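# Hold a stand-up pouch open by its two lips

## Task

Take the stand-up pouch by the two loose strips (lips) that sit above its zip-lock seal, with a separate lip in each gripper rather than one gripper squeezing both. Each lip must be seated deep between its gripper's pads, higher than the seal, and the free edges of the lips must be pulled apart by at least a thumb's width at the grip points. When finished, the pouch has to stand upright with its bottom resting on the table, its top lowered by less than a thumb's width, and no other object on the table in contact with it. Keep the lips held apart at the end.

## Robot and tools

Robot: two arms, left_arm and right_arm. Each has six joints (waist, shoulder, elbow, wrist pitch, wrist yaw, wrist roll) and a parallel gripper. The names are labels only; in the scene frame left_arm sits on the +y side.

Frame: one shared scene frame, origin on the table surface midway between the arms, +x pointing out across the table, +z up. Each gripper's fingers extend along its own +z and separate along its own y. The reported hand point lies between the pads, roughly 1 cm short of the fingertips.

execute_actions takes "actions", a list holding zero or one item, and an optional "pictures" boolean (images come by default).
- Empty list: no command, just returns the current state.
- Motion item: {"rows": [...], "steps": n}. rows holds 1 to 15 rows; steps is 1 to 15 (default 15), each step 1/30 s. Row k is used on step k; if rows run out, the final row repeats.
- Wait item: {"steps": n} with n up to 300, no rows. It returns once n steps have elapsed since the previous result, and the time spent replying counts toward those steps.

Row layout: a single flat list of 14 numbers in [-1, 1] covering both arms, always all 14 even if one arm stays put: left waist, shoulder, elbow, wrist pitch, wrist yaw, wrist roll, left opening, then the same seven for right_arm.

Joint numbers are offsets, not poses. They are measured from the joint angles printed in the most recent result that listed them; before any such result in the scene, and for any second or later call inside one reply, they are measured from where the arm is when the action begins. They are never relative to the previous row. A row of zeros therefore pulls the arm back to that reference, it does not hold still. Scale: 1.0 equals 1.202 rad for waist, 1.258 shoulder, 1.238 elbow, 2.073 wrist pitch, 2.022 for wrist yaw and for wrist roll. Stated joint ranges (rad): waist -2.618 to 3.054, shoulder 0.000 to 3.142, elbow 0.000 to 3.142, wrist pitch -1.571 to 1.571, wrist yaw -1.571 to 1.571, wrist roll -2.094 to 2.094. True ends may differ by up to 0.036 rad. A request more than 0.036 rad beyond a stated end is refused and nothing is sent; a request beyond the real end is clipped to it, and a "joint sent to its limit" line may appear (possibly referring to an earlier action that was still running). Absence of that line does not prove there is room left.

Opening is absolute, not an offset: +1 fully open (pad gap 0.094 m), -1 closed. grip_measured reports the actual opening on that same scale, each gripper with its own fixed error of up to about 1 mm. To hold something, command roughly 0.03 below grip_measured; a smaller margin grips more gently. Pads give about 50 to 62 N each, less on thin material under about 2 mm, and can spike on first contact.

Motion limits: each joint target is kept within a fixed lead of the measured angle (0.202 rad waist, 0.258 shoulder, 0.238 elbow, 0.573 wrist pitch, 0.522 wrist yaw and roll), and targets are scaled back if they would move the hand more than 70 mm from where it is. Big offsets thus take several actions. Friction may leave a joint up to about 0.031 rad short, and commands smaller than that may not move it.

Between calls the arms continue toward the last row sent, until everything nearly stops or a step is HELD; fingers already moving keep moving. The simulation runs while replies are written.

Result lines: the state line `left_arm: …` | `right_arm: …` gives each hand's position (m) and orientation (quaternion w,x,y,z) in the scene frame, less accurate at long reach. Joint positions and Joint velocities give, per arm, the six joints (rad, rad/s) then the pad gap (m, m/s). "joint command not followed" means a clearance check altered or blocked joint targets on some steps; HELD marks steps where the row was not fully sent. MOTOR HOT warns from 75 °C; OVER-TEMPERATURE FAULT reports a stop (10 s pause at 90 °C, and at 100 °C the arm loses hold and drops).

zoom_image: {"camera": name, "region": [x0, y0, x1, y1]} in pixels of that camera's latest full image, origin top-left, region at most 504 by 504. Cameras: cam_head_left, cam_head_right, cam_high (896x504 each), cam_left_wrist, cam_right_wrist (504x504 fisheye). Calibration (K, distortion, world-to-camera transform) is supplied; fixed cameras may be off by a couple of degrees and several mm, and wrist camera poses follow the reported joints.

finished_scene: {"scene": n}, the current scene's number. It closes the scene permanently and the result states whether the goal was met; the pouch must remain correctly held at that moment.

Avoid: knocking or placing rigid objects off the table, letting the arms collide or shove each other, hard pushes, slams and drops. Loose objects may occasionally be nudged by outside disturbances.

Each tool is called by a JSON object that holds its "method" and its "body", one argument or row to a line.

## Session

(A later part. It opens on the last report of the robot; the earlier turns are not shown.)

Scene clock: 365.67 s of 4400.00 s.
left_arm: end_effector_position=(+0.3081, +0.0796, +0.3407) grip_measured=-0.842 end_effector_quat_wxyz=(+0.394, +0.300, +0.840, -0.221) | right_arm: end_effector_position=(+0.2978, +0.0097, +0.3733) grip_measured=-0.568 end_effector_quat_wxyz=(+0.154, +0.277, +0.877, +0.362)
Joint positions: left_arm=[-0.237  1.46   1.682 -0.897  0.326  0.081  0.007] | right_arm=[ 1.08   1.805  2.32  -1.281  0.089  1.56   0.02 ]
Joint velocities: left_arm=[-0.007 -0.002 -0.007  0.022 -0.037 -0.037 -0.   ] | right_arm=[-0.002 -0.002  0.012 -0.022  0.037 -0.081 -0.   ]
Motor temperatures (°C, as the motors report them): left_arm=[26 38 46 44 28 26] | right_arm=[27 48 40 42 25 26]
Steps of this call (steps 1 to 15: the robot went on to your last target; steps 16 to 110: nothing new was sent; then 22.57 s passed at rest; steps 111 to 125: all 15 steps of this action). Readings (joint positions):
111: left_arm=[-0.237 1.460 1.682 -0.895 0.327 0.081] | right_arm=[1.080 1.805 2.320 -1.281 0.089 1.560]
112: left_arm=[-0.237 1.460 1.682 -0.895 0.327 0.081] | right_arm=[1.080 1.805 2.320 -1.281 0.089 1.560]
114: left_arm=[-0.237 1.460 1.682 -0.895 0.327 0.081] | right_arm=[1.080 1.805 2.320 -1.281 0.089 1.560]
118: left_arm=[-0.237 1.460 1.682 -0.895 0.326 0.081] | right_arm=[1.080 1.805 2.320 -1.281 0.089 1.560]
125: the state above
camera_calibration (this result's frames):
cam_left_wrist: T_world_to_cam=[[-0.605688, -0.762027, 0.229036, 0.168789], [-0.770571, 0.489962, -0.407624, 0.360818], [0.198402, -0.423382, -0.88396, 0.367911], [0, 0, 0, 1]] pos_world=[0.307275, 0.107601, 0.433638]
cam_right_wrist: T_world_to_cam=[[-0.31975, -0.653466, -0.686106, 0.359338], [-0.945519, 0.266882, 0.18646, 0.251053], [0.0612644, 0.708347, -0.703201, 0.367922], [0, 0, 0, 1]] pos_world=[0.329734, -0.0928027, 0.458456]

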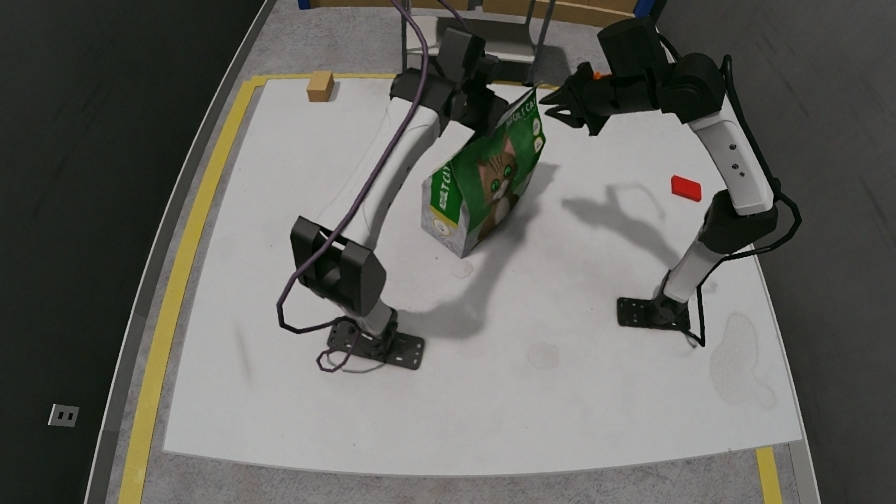

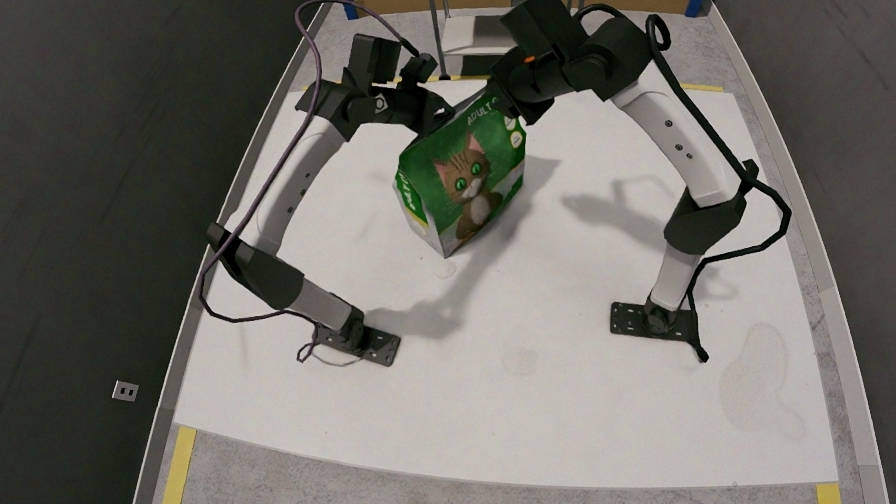

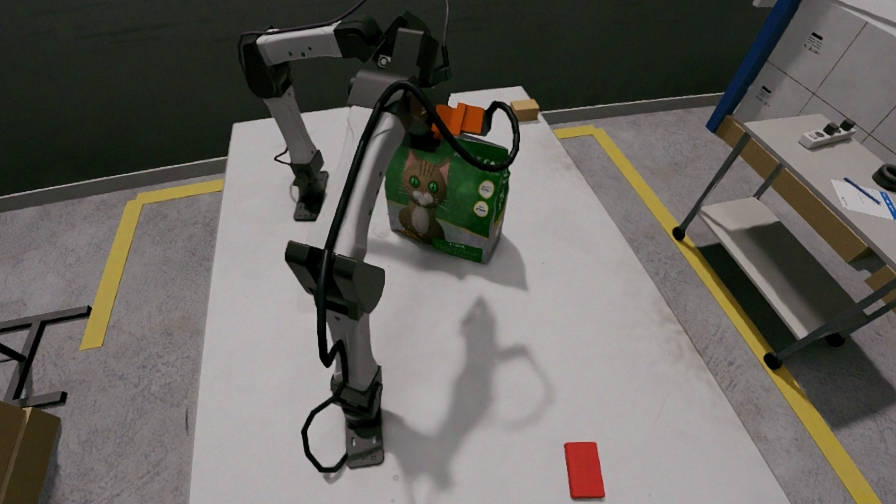

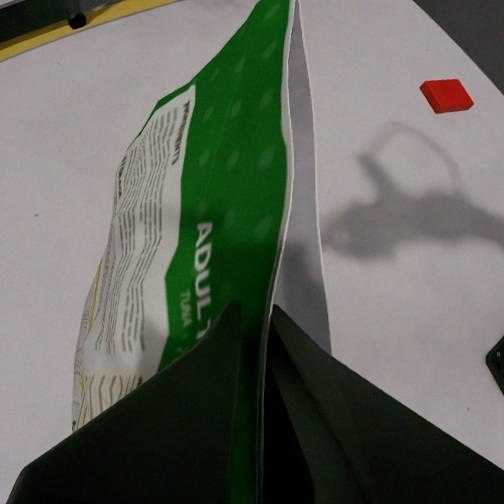

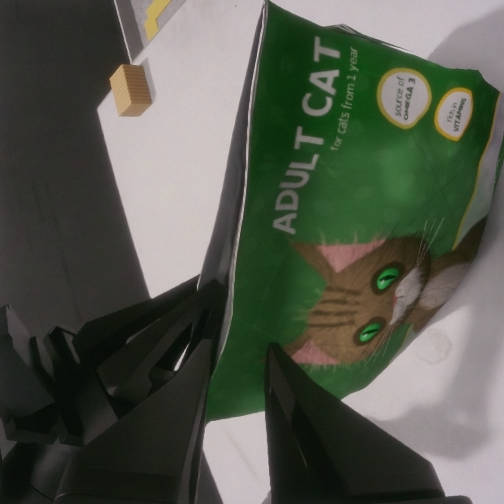

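{"method": "execute_actions", "body": {
  "actions": [
    {"rows": [[0,0,0,0,0,0,-0.87,0,0,0,0,0,0,-0.57],[0,0,0,0,0,0,-0.90,0,0,0,0,0,0,-0.57],[0,0,0,0,0,0,-0.93,0,0,0,0,0,0,-0.57],[0,0,0,0,0,0,-0.95,0,0,0,0,0,0,-0.57],[0,0,0,0,0,0,-0.97,0,0,0,0,0,0,-0.57],[0,0,0,0,0,0,-0.99,0,0,0,0,0,0,-0.57],[0,0,0,0,0,0,-1.0,0,0,0,0,0,0,-0.57]], "steps": 10}
  ]
}}

Scene clock: 373.40 s of 4400.00 s.
left_arm: end_effector_position=(+0.3083, +0.0794, +0.3411) grip_measured=-0.973 end_effector_quat_wxyz=(+0.395, +0.300, +0.840, -0.222) | right_arm: end_effector_position=(+0.2978, +0.0097, +0.3733) grip_measured=-0.568 end_effector_quat_wxyz=(+0.154, +0.277, +0.877, +0.362)
Joint positions: left_arm=[-0.237  1.46   1.682 -0.894  0.327  0.081  0.001] | right_arm=[ 1.08   1.805  2.32  -1.281  0.089  1.56   0.02 ]
Joint velocities: left_arm=[-0.002  0.012 -0.007  0.007 -0.022 -0.125 -0.001] | right_arm=[ 0.007  0.017 -0.017 -0.095  0.11  -0.037 -0.001]
Motor temperatures (°C, as the motors report them): left_arm=[26 38 46 43 28 26] | right_arm=[27 48 40 42 25 26]
Steps of this call (steps 1 to 15: the robot went on to your last target; steps 16 to 110: nothing new was sent; then 3.73 s passed at rest; steps 111 to 120: all 10 steps of this action). Readings (joint positions):
111: left_arm=[-0.237 1.460 1.682 -0.895 0.326 0.081] | right_arm=[1.080 1.805 2.320 -1.281 0.089 1.560]
112: left_arm=[-0.237 1.460 1.682 -0.894 0.326 0.081] | right_arm=[1.080 1.805 2.320 -1.281 0.089 1.560]
114: left_arm=[-0.237 1.460 1.682 -0.894 0.327 0.081] | right_arm=[1.080 1.805 2.320 -1.281 0.089 1.560]
118: left_arm=[-0.237 1.460 1.682 -0.894 0.327 0.081] | right_arm=[1.080 1.805 2.320 -1.281 0.089 1.560]
120: the state above
camera_calibration (this result's frames):
cam_left_wrist: T_world_to_cam=[[-0.606364, -0.761571, 0.228762, 0.168966], [-0.769622, 0.489701, -0.409724, 0.361739], [0.200009, -0.424502, -0.883059, 0.367449], [0, 0, 0, 1]] pos_world=[0.307364, 0.107518, 0.43404]
cam_right_wrist: T_world_to_cam=[[-0.31975, -0.653466, -0.686106, 0.359338], [-0.945519, 0.266882, 0.18646, 0.251053], [0.0612644, 0.708347, -0.703201, 0.367922], [0, 0, 0, 1]] pos_world=[0.329734, -0.0928027, 0.458456]

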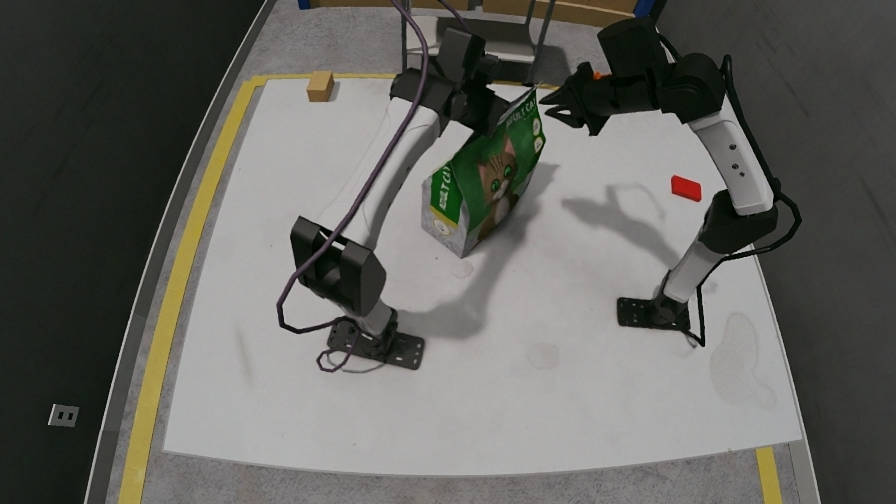

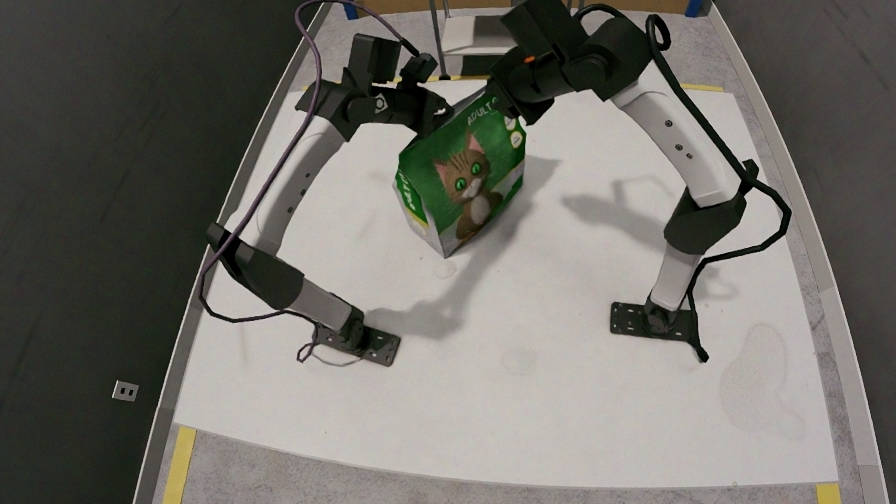

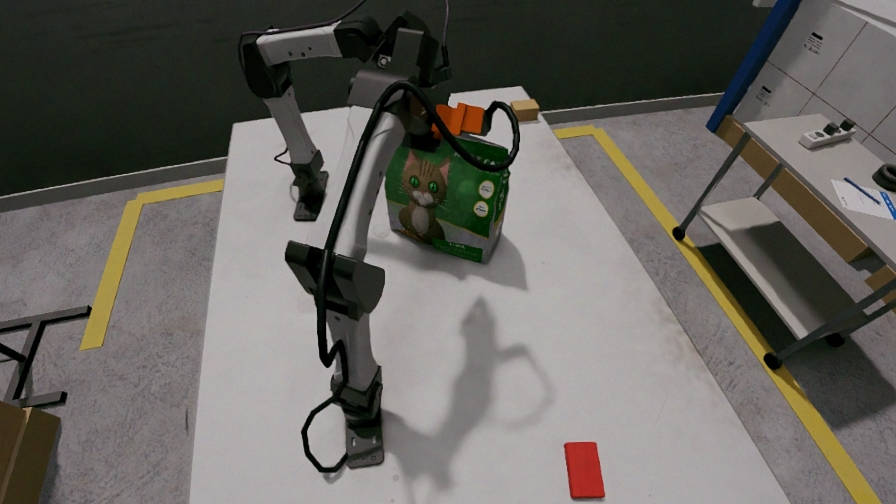

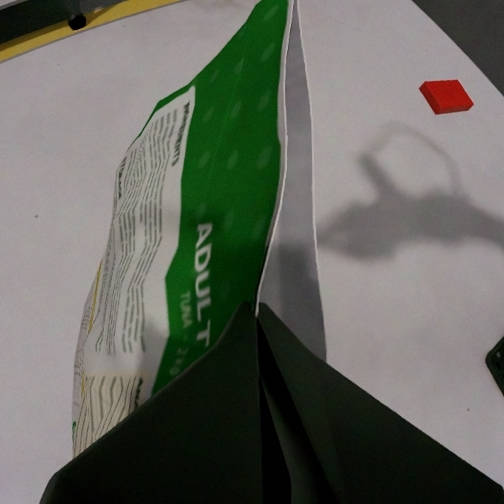

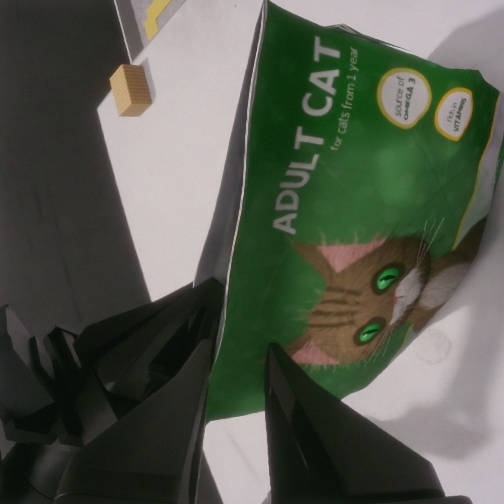

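{"method": "execute_actions", "body": {
  "actions": [
    {"rows": [[0,0,0,0,0,-0.015,-1,0,0,-0.018,0.008,0,0,-0.57],[0,0,0,0,0,-0.03,-1,0,0,-0.025,0.013,0,0,-0.57],[0,0,0,0,0,-0.045,-1,0,0,-0.032,0.018,0,0,-0.57],[0,0,0,0,0,-0.06,-1,0,0,-0.038,0.022,0,0,-0.57],[0,0,0,0,0,-0.075,-1,0,0,-0.044,0.026,0,0,-0.57],[0,0,0,0,0,-0.09,-1,0,0,-0.049,0.029,0,0,-0.57],[0,0,0,0,0,-0.102,-1,0,0,-0.053,0.031,0,0,-0.57],[0,0,0,0,0,-0.112,-1,0,0,-0.0565,0.0328,0,0,-0.57],[0,0,0,0,0,-0.120,-1,0,0,-0.0565,0.0328,0,0,-0.57],[0,0,0,0,0,-0.127,-1,0,0,-0.0565,0.0328,0,0,-0.57]], "steps": 15}
  ]
}}

Scene clock: 418.63 s of 4400.00 s.
left_arm: end_effector_position=(+0.3094, +0.0806, +0.3409) grip_measured=-0.973 end_effector_quat_wxyz=(+0.370, +0.203, +0.868, -0.260) | right_arm: end_effector_position=(+0.3012, +0.0149, +0.3599) grip_measured=-0.568 end_effector_quat_wxyz=(+0.152, +0.278, +0.880, +0.354)
Joint positions: left_arm=[-0.237  1.46   1.682 -0.894  0.318 -0.141  0.001] | right_arm=[ 1.08   1.805  2.265 -1.243  0.089  1.56   0.02 ]
Joint velocities: left_arm=[-0.012 -0.017  0.007  0.022 -0.066 -0.139  0.001] | right_arm=[-0.007 -0.012 -0.017  0.095  0.007 -0.007  0.   ]
Motor temperatures (°C, as the motors report them): left_arm=[26 39 48 44 28 26] | right_arm=[27 48 40 42 25 26]
Steps of this call (steps 1 to 15: the robot went on to your last target; steps 16 to 110: nothing new was sent; then 41.07 s passed at rest; steps 111 to 125: all 15 steps of this action). Readings (joint positions):
111: left_arm=[-0.237 1.460 1.682 -0.894 0.327 0.078] | right_arm=[1.080 1.805 2.320 -1.281 0.089 1.560]
112: left_arm=[-0.237 1.460 1.682 -0.894 0.327 0.069] | right_arm=[1.080 1.805 2.318 -1.280 0.089 1.560]
114: left_arm=[-0.237 1.460 1.682 -0.894 0.326 0.040] | right_arm=[1.080 1.805 2.308 -1.274 0.089 1.560]
118: left_arm=[-0.237 1.460 1.682 -0.894 0.322 -0.045] | right_arm=[1.080 1.805 2.275 -1.258 0.089 1.560]
125: the state above
camera_calibration (this result's frames):
cam_left_wrist: T_world_to_cam=[[-0.457515, -0.800161, 0.387843, 0.0733597], [-0.876573, 0.332604, -0.347842, 0.386534], [0.149332, -0.499116, -0.853571, 0.379158], [0, 0, 0, 1]] pos_world=[0.315768, 0.11938, 0.429639]
cam_right_wrist: T_world_to_cam=[[-0.326336, -0.663412, -0.673342, 0.352149], [-0.943687, 0.269649, 0.191687, 0.252941], [0.0543988, 0.697979, -0.714049, 0.360736], [0, 0, 0, 1]] pos_world=[0.333993, -0.0863714, 0.446214]

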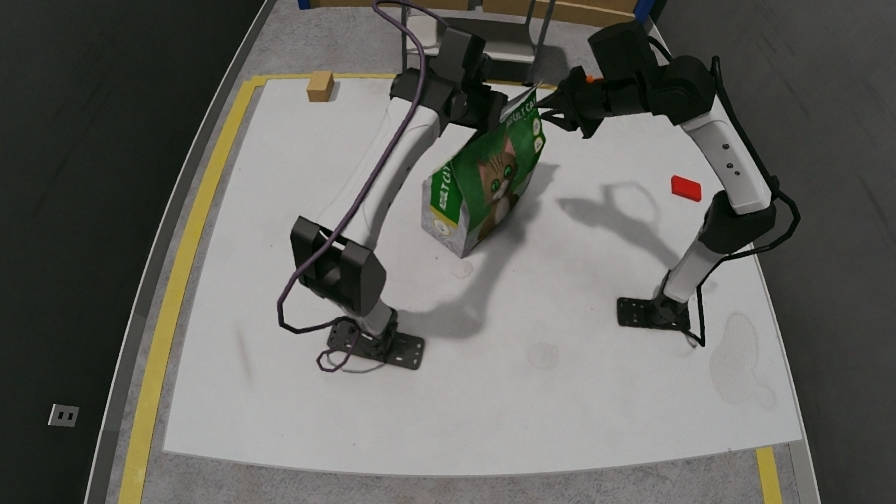

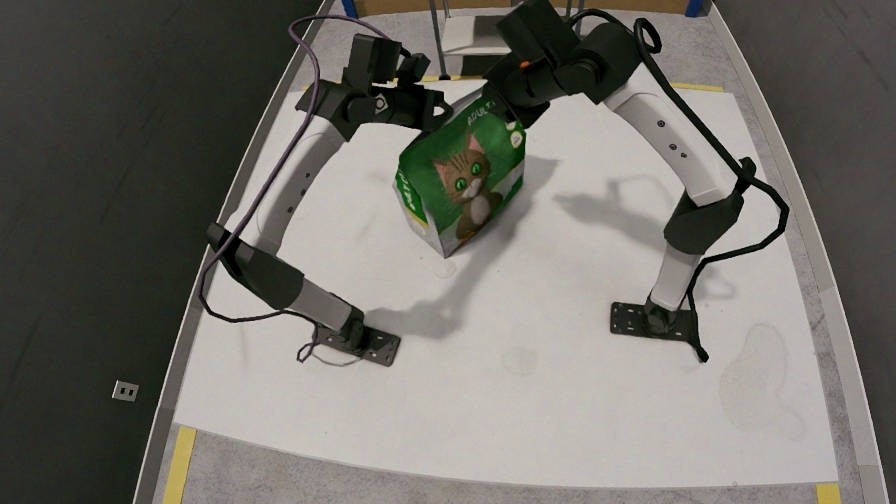

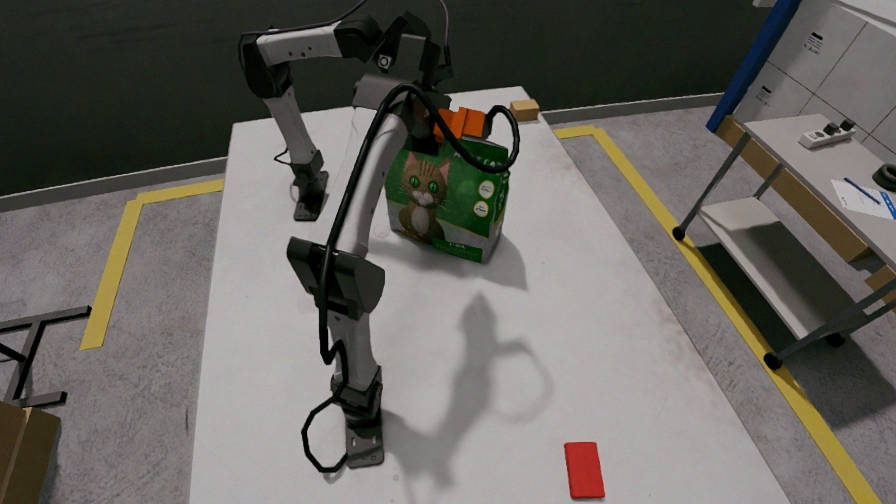

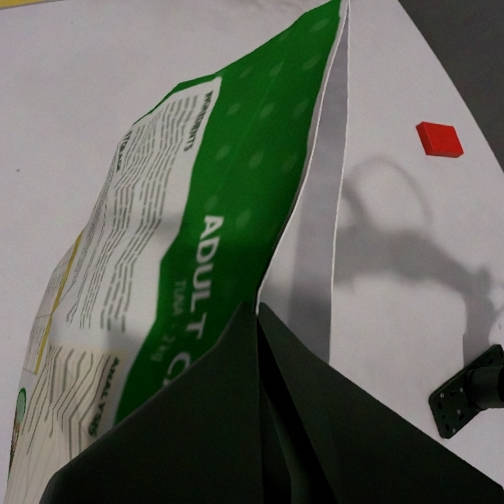

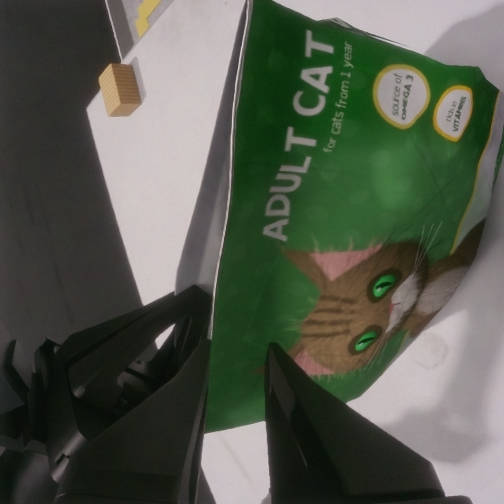

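{"method": "zoom_image", "body": {
  "camera": "cam_right_wrist",
  "region": [120, 180, 320, 420]
}}

{"method": "zoom_image", "body": {
  "camera": "cam_left_wrist",
  "region": [200, 150, 504, 450]
}}

Region (120, 180, 320, 420) of cam_right_wrist's 504x504 image, scaled by 2.100, with more detail than that image has.

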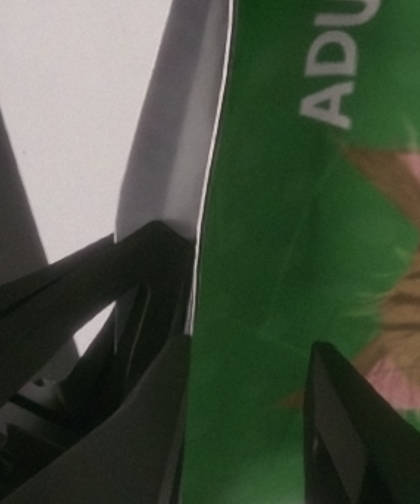

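Region (200, 150, 504, 450) of cam_left_wrist's 504x504 image, scaled by 1.658, with more detail than that image has; it fills the top 497 rows of this view, and the rest is white.

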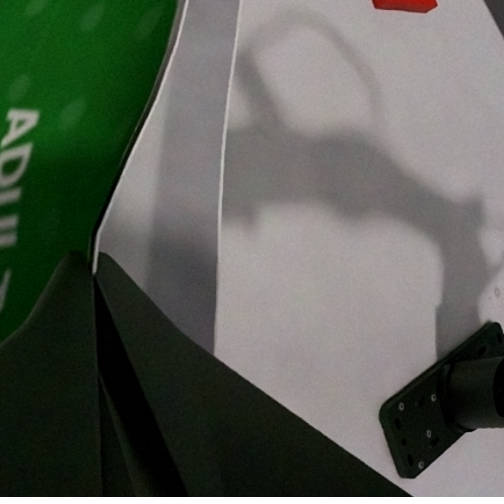

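{"method": "zoom_image", "body": {
  "camera": "cam_head_left",
  "region": [430, 40, 630, 170]
}}

{"method": "zoom_image", "body": {
  "camera": "cam_high",
  "region": [340, 60, 540, 190]
}}

Region (430, 40, 630, 170) of cam_head_left's 896x504 image, scaled by 2.520, with more detail than that image has; it fills the top 328 rows of this view, and the rest is white.

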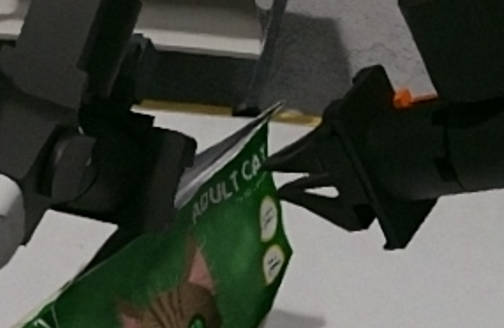

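Region (340, 60, 540, 190) of cam_high's 896x504 image, scaled by 2.520, with more detail than that image has; it fills the top 328 rows of this view, and the rest is white.

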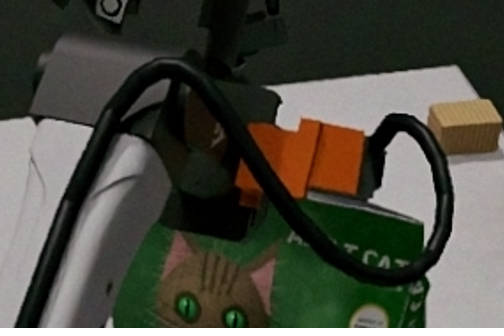

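{"method": "zoom_image", "body": {
  "camera": "cam_left_wrist",
  "region": [240, 0, 440, 160]
}}

{"method": "zoom_image", "body": {
  "camera": "cam_right_wrist",
  "region": [0, 240, 300, 504]
}}

Region (240, 0, 440, 160) of cam_left_wrist's 504x504 image, scaled by 2.520, with more detail than that image has; it fills the top 403 rows of this view, and the rest is white.

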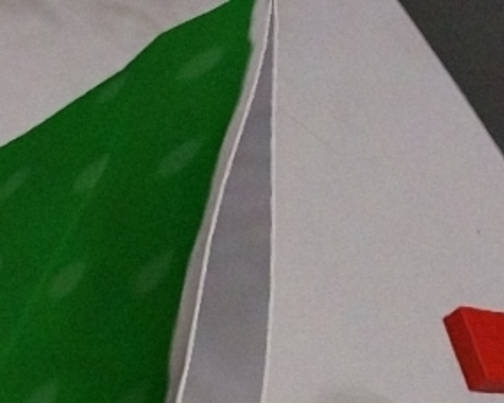

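Region (0, 240, 300, 504) of cam_right_wrist's 504x504 image, scaled by 1.680, with more detail than that image has; it fills the top 444 rows of this view, and the rest is white.

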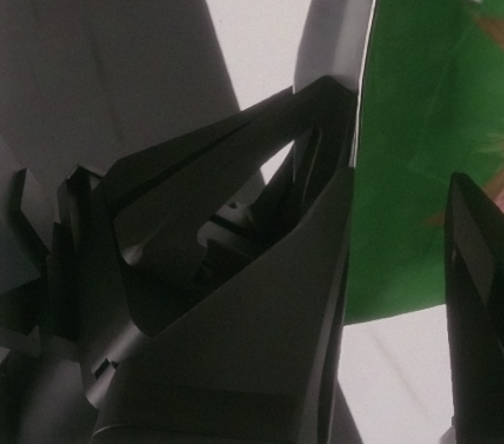

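{"method": "execute_actions", "body": {
  "actions": [
    {"rows": [[0,0,0,0,0,0,-1,-0.018,0,0,0,-0.006,0,-0.57],[0,0,0,0,0,0,-1,-0.030,0,0,0,-0.011,0,-0.57],[0,0,0,0,0,0,-1,-0.042,0,0,0,-0.016,0,-0.57],[0,0,0,0,0,0,-1,-0.054,0,0,0,-0.021,0,-0.57],[0,0,0,0,0,0,-1,-0.066,0,0,0,-0.026,0,-0.57],[0,0,0,0,0,0,-1,-0.077,0,0,0,-0.031,0,-0.57],[0,0,0,0,0,0,-1,-0.087,0,0,0,-0.035,0,-0.57],[0,0,0,0,0,0,-1,-0.095,0,0,0,-0.038,0,-0.57],[0,0,0,0,0,0,-1,-0.101,0,0,0,-0.041,0,-0.57],[0,0,0,0,0,0,-1,-0.1065,0,0,0,-0.0435,0,-0.57]], "steps": 15}
  ]
}}

Scene clock: 539.13 s of 4400.00 s.
left_arm: end_effector_position=(+0.3097, +0.0810, +0.3408) grip_measured=-0.973 end_effector_quat_wxyz=(+0.370, +0.201, +0.869, -0.260) | right_arm: end_effector_position=(+0.3355, -0.0108, +0.3602) grip_measured=-0.568 end_effector_quat_wxyz=(+0.144, +0.318, +0.866, +0.358)
Joint positions: left_arm=[-0.237  1.46   1.682 -0.894  0.314 -0.144  0.001] | right_arm=[ 0.958  1.805  2.265 -1.239  0.02   1.56   0.02 ]
Joint velocities: left_arm=[ 0.007 -0.002  0.007 -0.037 -0.037  0.007  0.   ] | right_arm=[-0.007 -0.002  0.002  0.007 -0.125 -0.007  0.001]
Motor temperatures (°C, as the motors report them): left_arm=[25 39 50 45 28 26] | right_arm=[27 48 38 45 25 26]
Steps of this call (steps 1 to 30: the robot went on to your last target; steps 31 to 120: nothing new was sent; then 116.00 s passed at rest; steps 121 to 135: all 15 steps of this action). Readings (joint positions):
121: left_arm=[-0.237 1.460 1.682 -0.894 0.315 -0.163] | right_arm=[1.079 1.805 2.265 -1.239 0.088 1.560]
122: left_arm=[-0.237 1.460 1.682 -0.894 0.314 -0.159] | right_arm=[1.076 1.805 2.265 -1.239 0.085 1.560]
124: left_arm=[-0.237 1.460 1.682 -0.894 0.314 -0.153] | right_arm=[1.059 1.805 2.265 -1.239 0.073 1.560]
128: left_arm=[-0.237 1.460 1.682 -0.894 0.314 -0.147] | right_arm=[0.998 1.805 2.265 -1.239 0.047 1.560]
135: the state above
camera_calibration (this result's frames):
cam_left_wrist: T_world_to_cam=[[-0.453221, -0.802145, 0.388786, 0.0723754], [-0.87862, 0.328411, -0.346659, 0.387227], [0.150389, -0.498709, -0.853623, 0.378876], [0, 0, 0, 1]] pos_world=[0.316049, 0.119835, 0.429515]
cam_right_wrist: T_world_to_cam=[[-0.397432, -0.614656, -0.681356, 0.373782], [-0.914109, 0.330188, 0.235331, 0.267143], [0.0803278, 0.716362, -0.693089, 0.360995], [0, 0, 0, 1]] pos_world=[0.363752, -0.117063, 0.442014]

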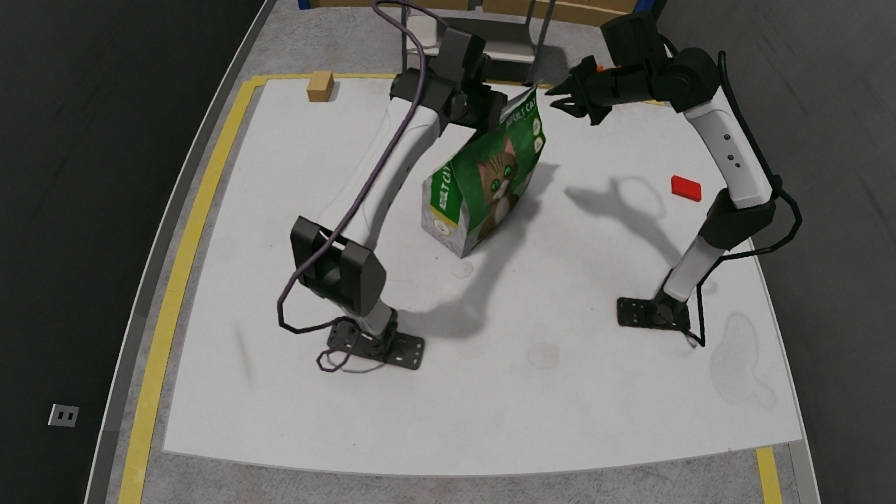

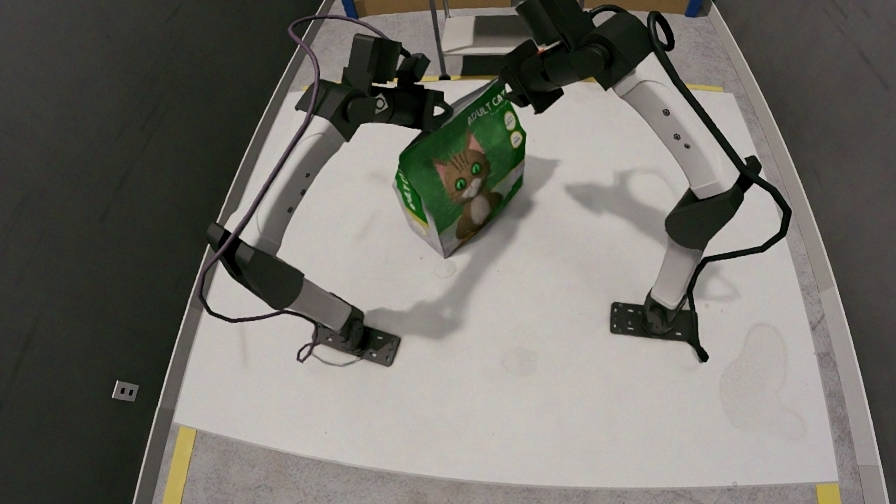

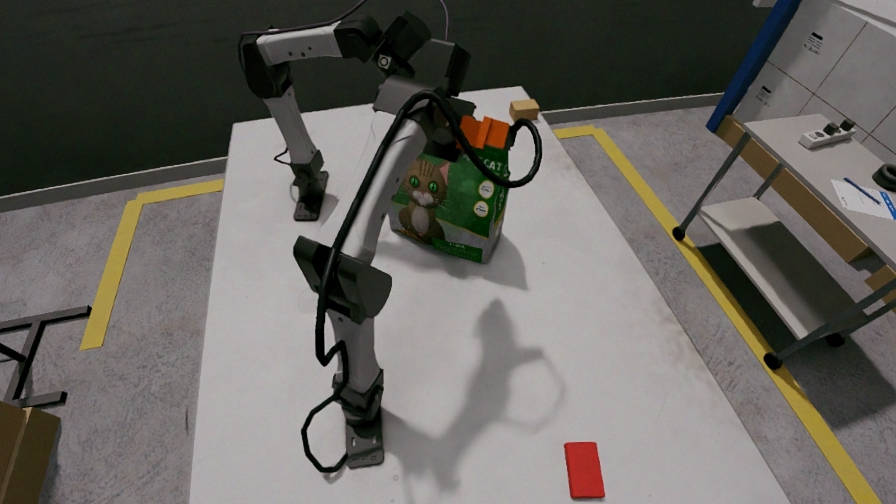

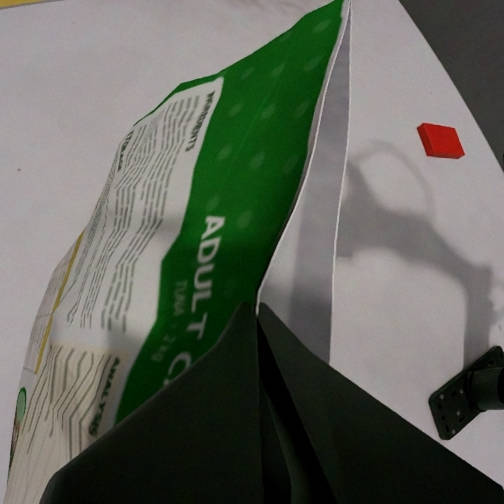

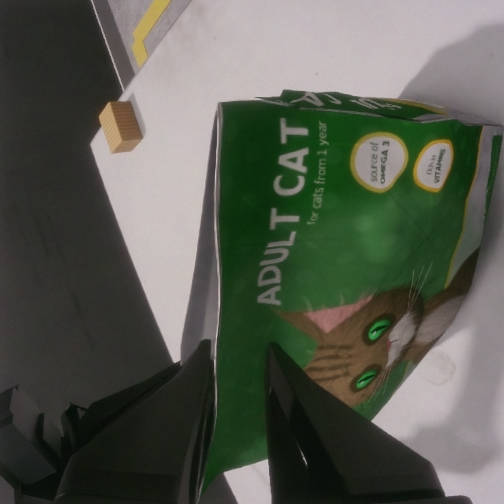

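{"method": "zoom_image", "body": {
  "camera": "cam_head_left",
  "region": [450, 50, 630, 160]
}}

{"method": "zoom_image", "body": {
  "camera": "cam_right_wrist",
  "region": [140, 80, 320, 400]
}}

Region (450, 50, 630, 160) of cam_head_left's 896x504 image, scaled by 2.800, with more detail than that image has.

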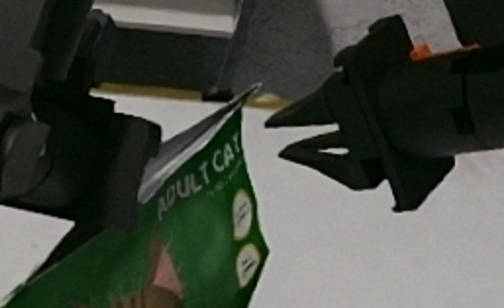

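Region (140, 80, 320, 400) of cam_right_wrist's 504x504 image, scaled by 1.575, with more detail than that image has; it fills the left 284 columns of this view, and the rest is white.

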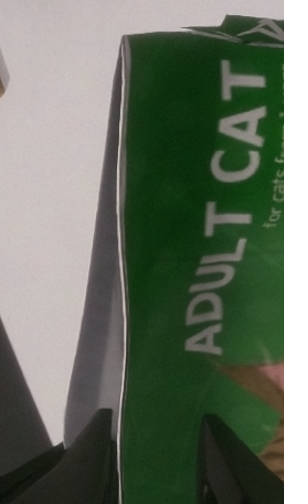

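{"method": "execute_actions", "body": {
  "actions": [
    {"rows": [[0,0,0,0,0,0,-1,0,0.012,-0.016,0.014,0,0,-0.57],[0,0,0,0,0,0,-1,0,0.015,-0.024,0.021,0,0,-0.57],[0,0,0,0,0,0,-1,0,0.017,-0.032,0.028,0,0,-0.57],[0,0,0,0,0,0,-1,0,0.019,-0.040,0.035,0,0,-0.57],[0,0,0,0,0,0,-1,0,0.020,-0.048,0.042,0,0,-0.57],[0,0,0,0,0,0,-1,0,0.021,-0.055,0.048,0,0,-0.57],[0,0,0,0,0,0,-1,0,0.022,-0.061,0.053,0,0,-0.57],[0,0,0,0,0,0,-1,0,0.023,-0.066,0.057,0,0,-0.57],[0,0,0,0,0,0,-1,0,0.0238,-0.0703,0.0603,0,0,-0.57]], "steps": 15}
  ]
}}

Scene clock: 582.27 s of 4400.00 s.
left_arm: end_effector_position=(+0.3098, +0.0810, +0.3408) grip_measured=-0.973 end_effector_quat_wxyz=(+0.370, +0.201, +0.869, -0.259) | right_arm: end_effector_position=(+0.3465, +0.0049, +0.3372) grip_measured=-0.568 end_effector_quat_wxyz=(+0.138, +0.317, +0.869, +0.355)
Joint positions: left_arm=[-0.237  1.46   1.682 -0.894  0.314 -0.144  0.001] | right_arm=[ 0.958  1.829  2.191 -1.152  0.009  1.56   0.02 ]
Joint velocities: left_arm=[-0.022  0.002 -0.022 -0.051 -0.037 -0.037  0.001] | right_arm=[-0.007 -0.027 -0.002  0.037 -0.037 -0.037 -0.   ]
Motor temperatures (°C, as the motors report them): left_arm=[25 40 50 46 28 26] | right_arm=[27 48 39 43 25 26]
Steps of this call (steps 1 to 30: the robot went on to your last target; steps 31 to 120: nothing new was sent; then 38.63 s passed at rest; steps 121 to 135: all 15 steps of this action). Readings (joint positions):
121: left_arm=[-0.237 1.460 1.682 -0.894 0.314 -0.144] | right_arm=[0.958 1.805 2.265 -1.239 0.008 1.560]
122: left_arm=[-0.237 1.460 1.682 -0.894 0.314 -0.144] | right_arm=[0.958 1.805 2.263 -1.236 0.009 1.560]
124: left_arm=[-0.237 1.460 1.682 -0.894 0.314 -0.144] | right_arm=[0.958 1.805 2.253 -1.223 0.009 1.560]
128: left_arm=[-0.237 1.460 1.682 -0.894 0.314 -0.144] | right_arm=[0.958 1.809 2.216 -1.186 0.009 1.560]
135: the state above
camera_calibration (this result's frames):
cam_left_wrist: T_world_to_cam=[[-0.453561, -0.802318, 0.388031, 0.0728154], [-0.878376, 0.328761, -0.346946, 0.387236], [0.150792, -0.498198, -0.853851, 0.378795], [0, 0, 0, 1]] pos_world=[0.316046, 0.119828, 0.42953]
cam_right_wrist: T_world_to_cam=[[-0.40152, -0.620057, -0.674027, 0.37108], [-0.913474, 0.324122, 0.24599, 0.273652], [0.0659394, 0.714475, -0.696547, 0.339051], [0, 0, 0, 1]] pos_world=[0.376613, -0.100849, 0.418967]

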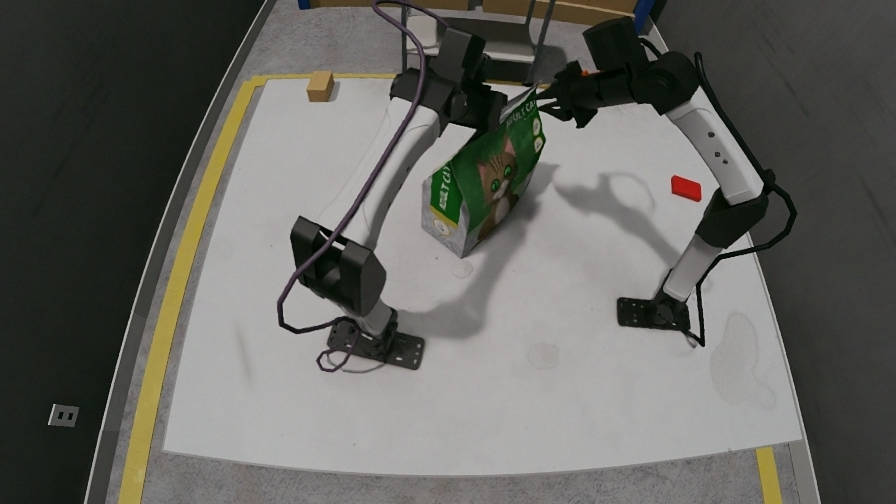

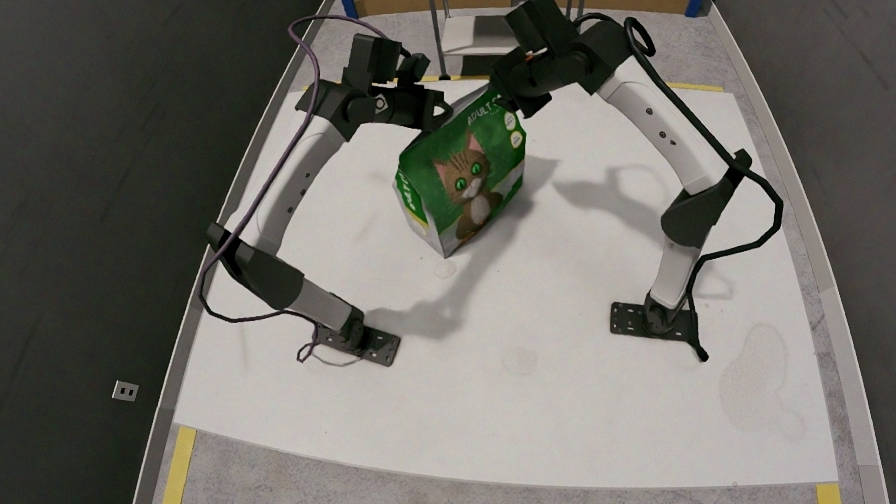

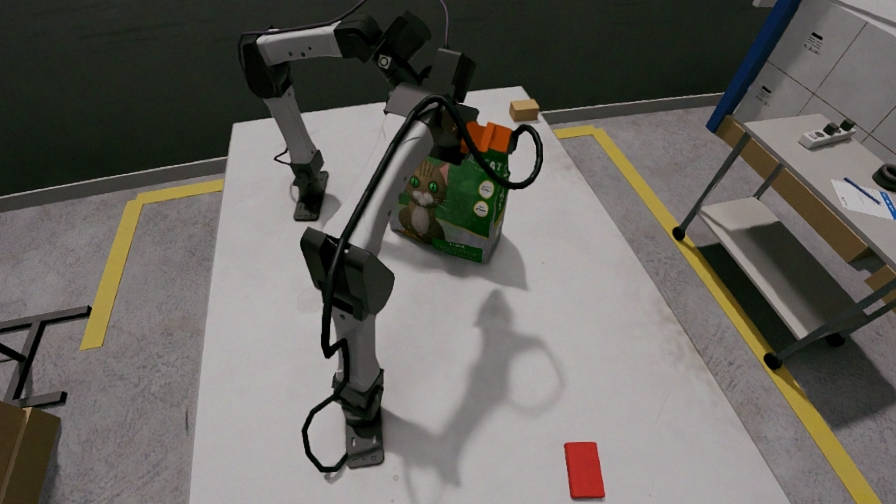

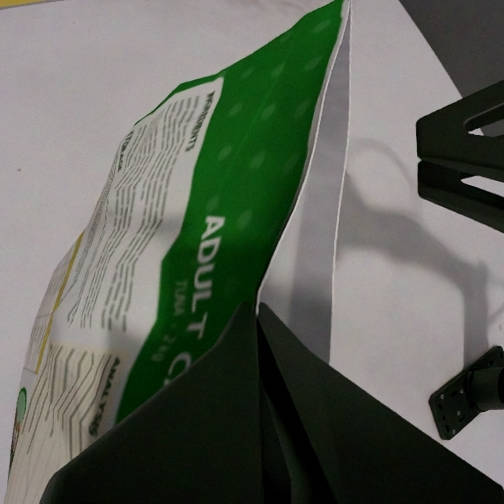

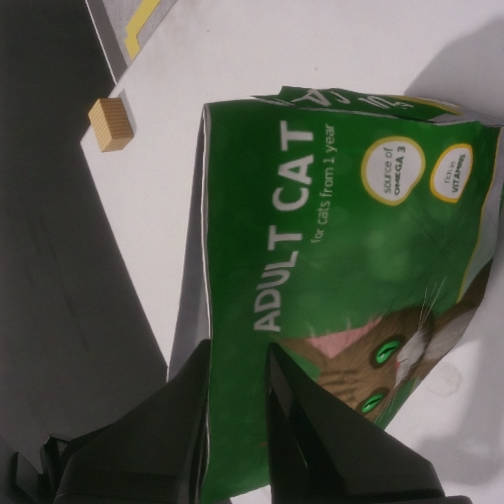

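{"method": "zoom_image", "body": {
  "camera": "cam_left_wrist",
  "region": [280, 40, 504, 260]
}}

{"method": "zoom_image", "body": {
  "camera": "cam_right_wrist",
  "region": [140, 200, 320, 420]
}}

Region (280, 40, 504, 260) of cam_left_wrist's 504x504 image, scaled by 2.250, with more detail than that image has; it fills the top 495 rows of this view, and the rest is white.

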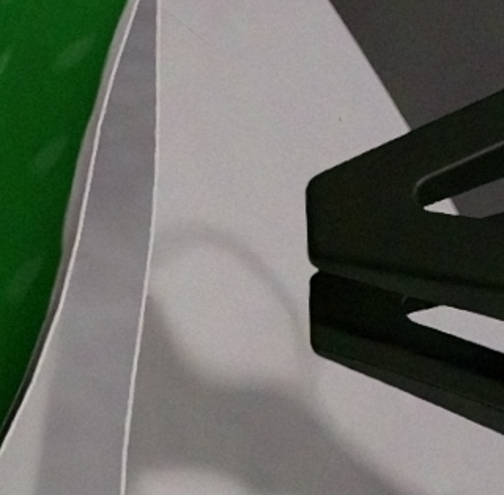

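Region (140, 200, 320, 420) of cam_right_wrist's 504x504 image, scaled by 2.291, with more detail than that image has; it fills the left 412 columns of this view, and the rest is white.

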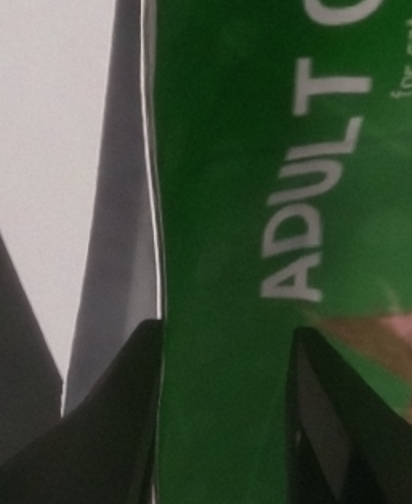

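{"method": "execute_actions", "body": {
  "actions": [
    {"rows": [[0,0,0,0,0,0,-1,0.012,0.005,0,0.0183,0.005,0,-0.57],[0,0,0,0,0,0,-1,0.021,0.005,0,0.0183,0.009,0,-0.57],[0,0,0,0,0,0,-1,0.030,0.005,0,0.0183,0.013,0,-0.57],[0,0,0,0,0,0,-1,0.039,0.005,0,0.0183,0.017,0,-0.57],[0,0,0,0,0,0,-1,0.047,0.005,0,0.0183,0.020,0,-0.57],[0,0,0,0,0,0,-1,0.054,0.005,0,0.0183,0.023,0,-0.57],[0,0,0,0,0,0,-1,0.060,0.005,0,0.0183,0.0255,0,-0.57],[0,0,0,0,0,0,-1,0.065,0.005,0,0.0183,0.0277,0,-0.57]], "steps": 15}
  ]
}}

Scene clock: 617.67 s of 4400.00 s.
left_arm: end_effector_position=(+0.3098, +0.0810, +0.3408) grip_measured=-0.973 end_effector_quat_wxyz=(+0.370, +0.201, +0.869, -0.259) | right_arm: end_effector_position=(+0.3266, +0.0237, +0.3394) grip_measured=-0.568 end_effector_quat_wxyz=(+0.144, +0.292, +0.875, +0.359)
Joint positions: left_arm=[-0.237  1.46   1.682 -0.894  0.314 -0.144  0.001] | right_arm=[ 1.03   1.829  2.191 -1.14   0.048  1.56   0.02 ]
Joint velocities: left_arm=[ 0.002 -0.002 -0.012 -0.022  0.037  0.007  0.001] | right_arm=[ 0.002 -0.012 -0.007 -0.037  0.051 -0.037  0.001]
Motor temperatures (°C, as the motors report them): left_arm=[25 40 51 46 28 26] | right_arm=[27 48 39 45 25 26]
Steps of this call (steps 1 to 30: the robot went on to your last target; steps 31 to 120: nothing new was sent; then 30.90 s passed at rest; steps 121 to 135: all 15 steps of this action). Readings (joint positions):
121: left_arm=[-0.237 1.460 1.682 -0.894 0.314 -0.144] | right_arm=[0.958 1.829 2.191 -1.140 0.009 1.560]
122: left_arm=[-0.237 1.460 1.682 -0.894 0.314 -0.144] | right_arm=[0.959 1.829 2.191 -1.140 0.011 1.560]
124: left_arm=[-0.237 1.460 1.682 -0.894 0.314 -0.144] | right_arm=[0.968 1.829 2.191 -1.140 0.019 1.560]
128: left_arm=[-0.237 1.460 1.682 -0.894 0.314 -0.144] | right_arm=[1.010 1.829 2.191 -1.140 0.036 1.560]
135: the state above
camera_calibration (this result's frames):
cam_left_wrist: T_world_to_cam=[[-0.453561, -0.802318, 0.388031, 0.0728154], [-0.878376, 0.328761, -0.346946, 0.387236], [0.150792, -0.498198, -0.853851, 0.378795], [0, 0, 0, 1]] pos_world=[0.316046, 0.119828, 0.42953]
cam_right_wrist: T_world_to_cam=[[-0.353488, -0.642112, -0.680249, 0.363202], [-0.933846, 0.284656, 0.216571, 0.266411], [0.0545743, 0.711803, -0.700255, 0.333562], [0, 0, 0, 1]] pos_world=[0.35897, -0.0800499, 0.422949]

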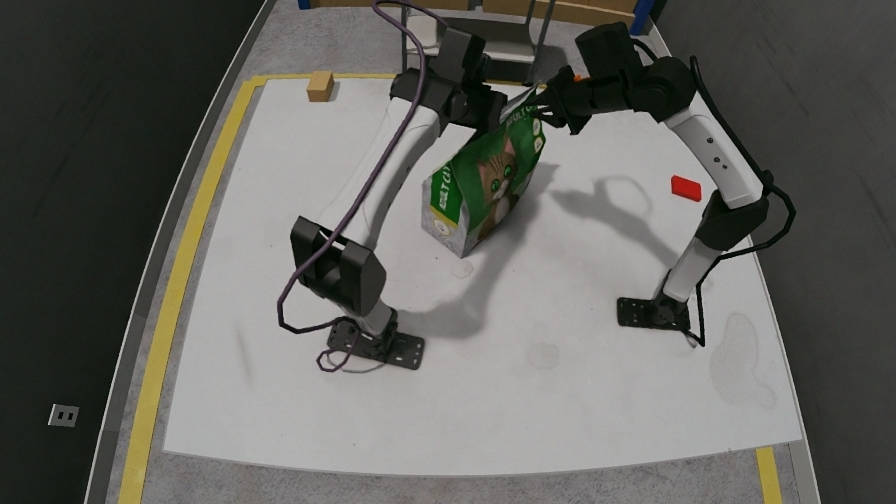

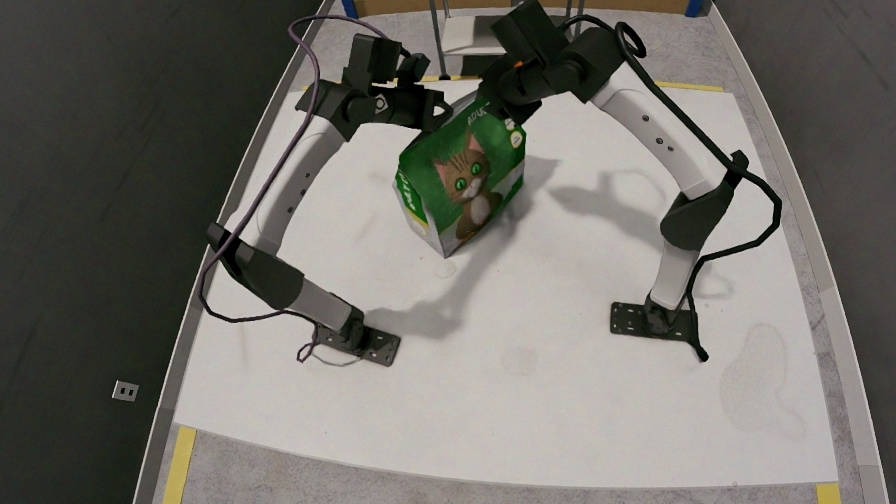

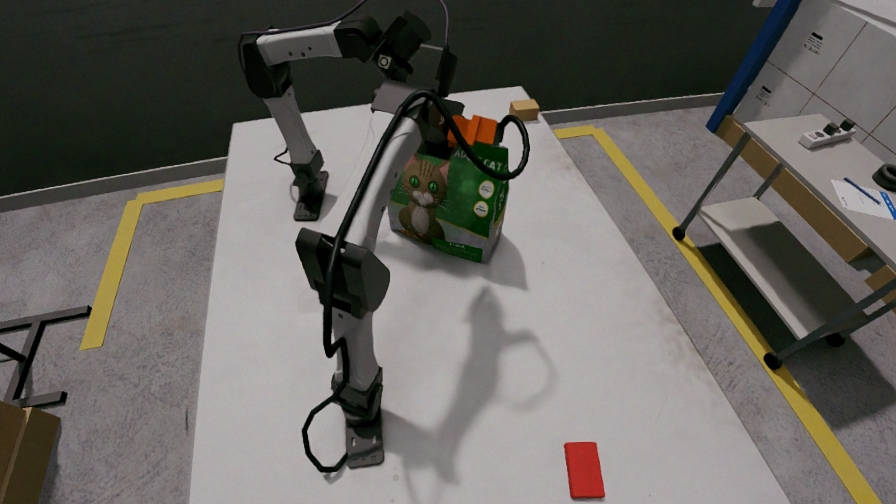

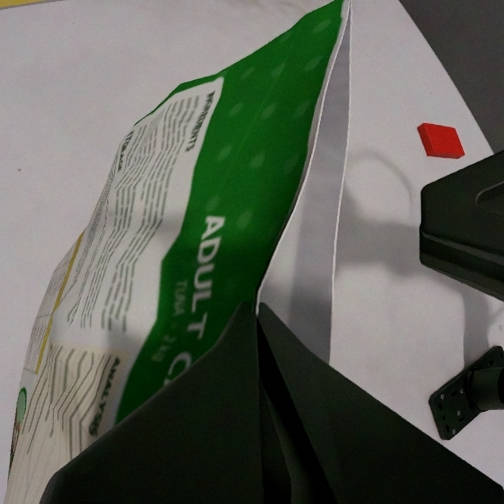

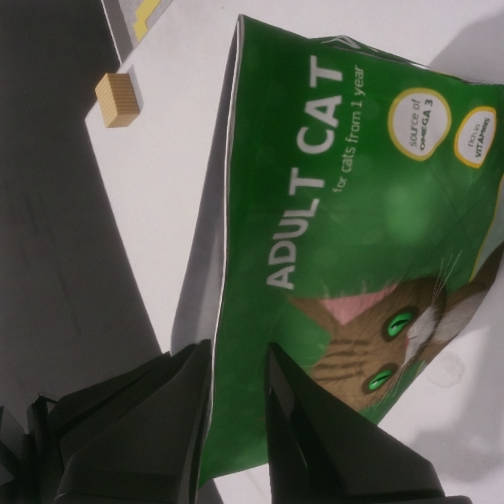

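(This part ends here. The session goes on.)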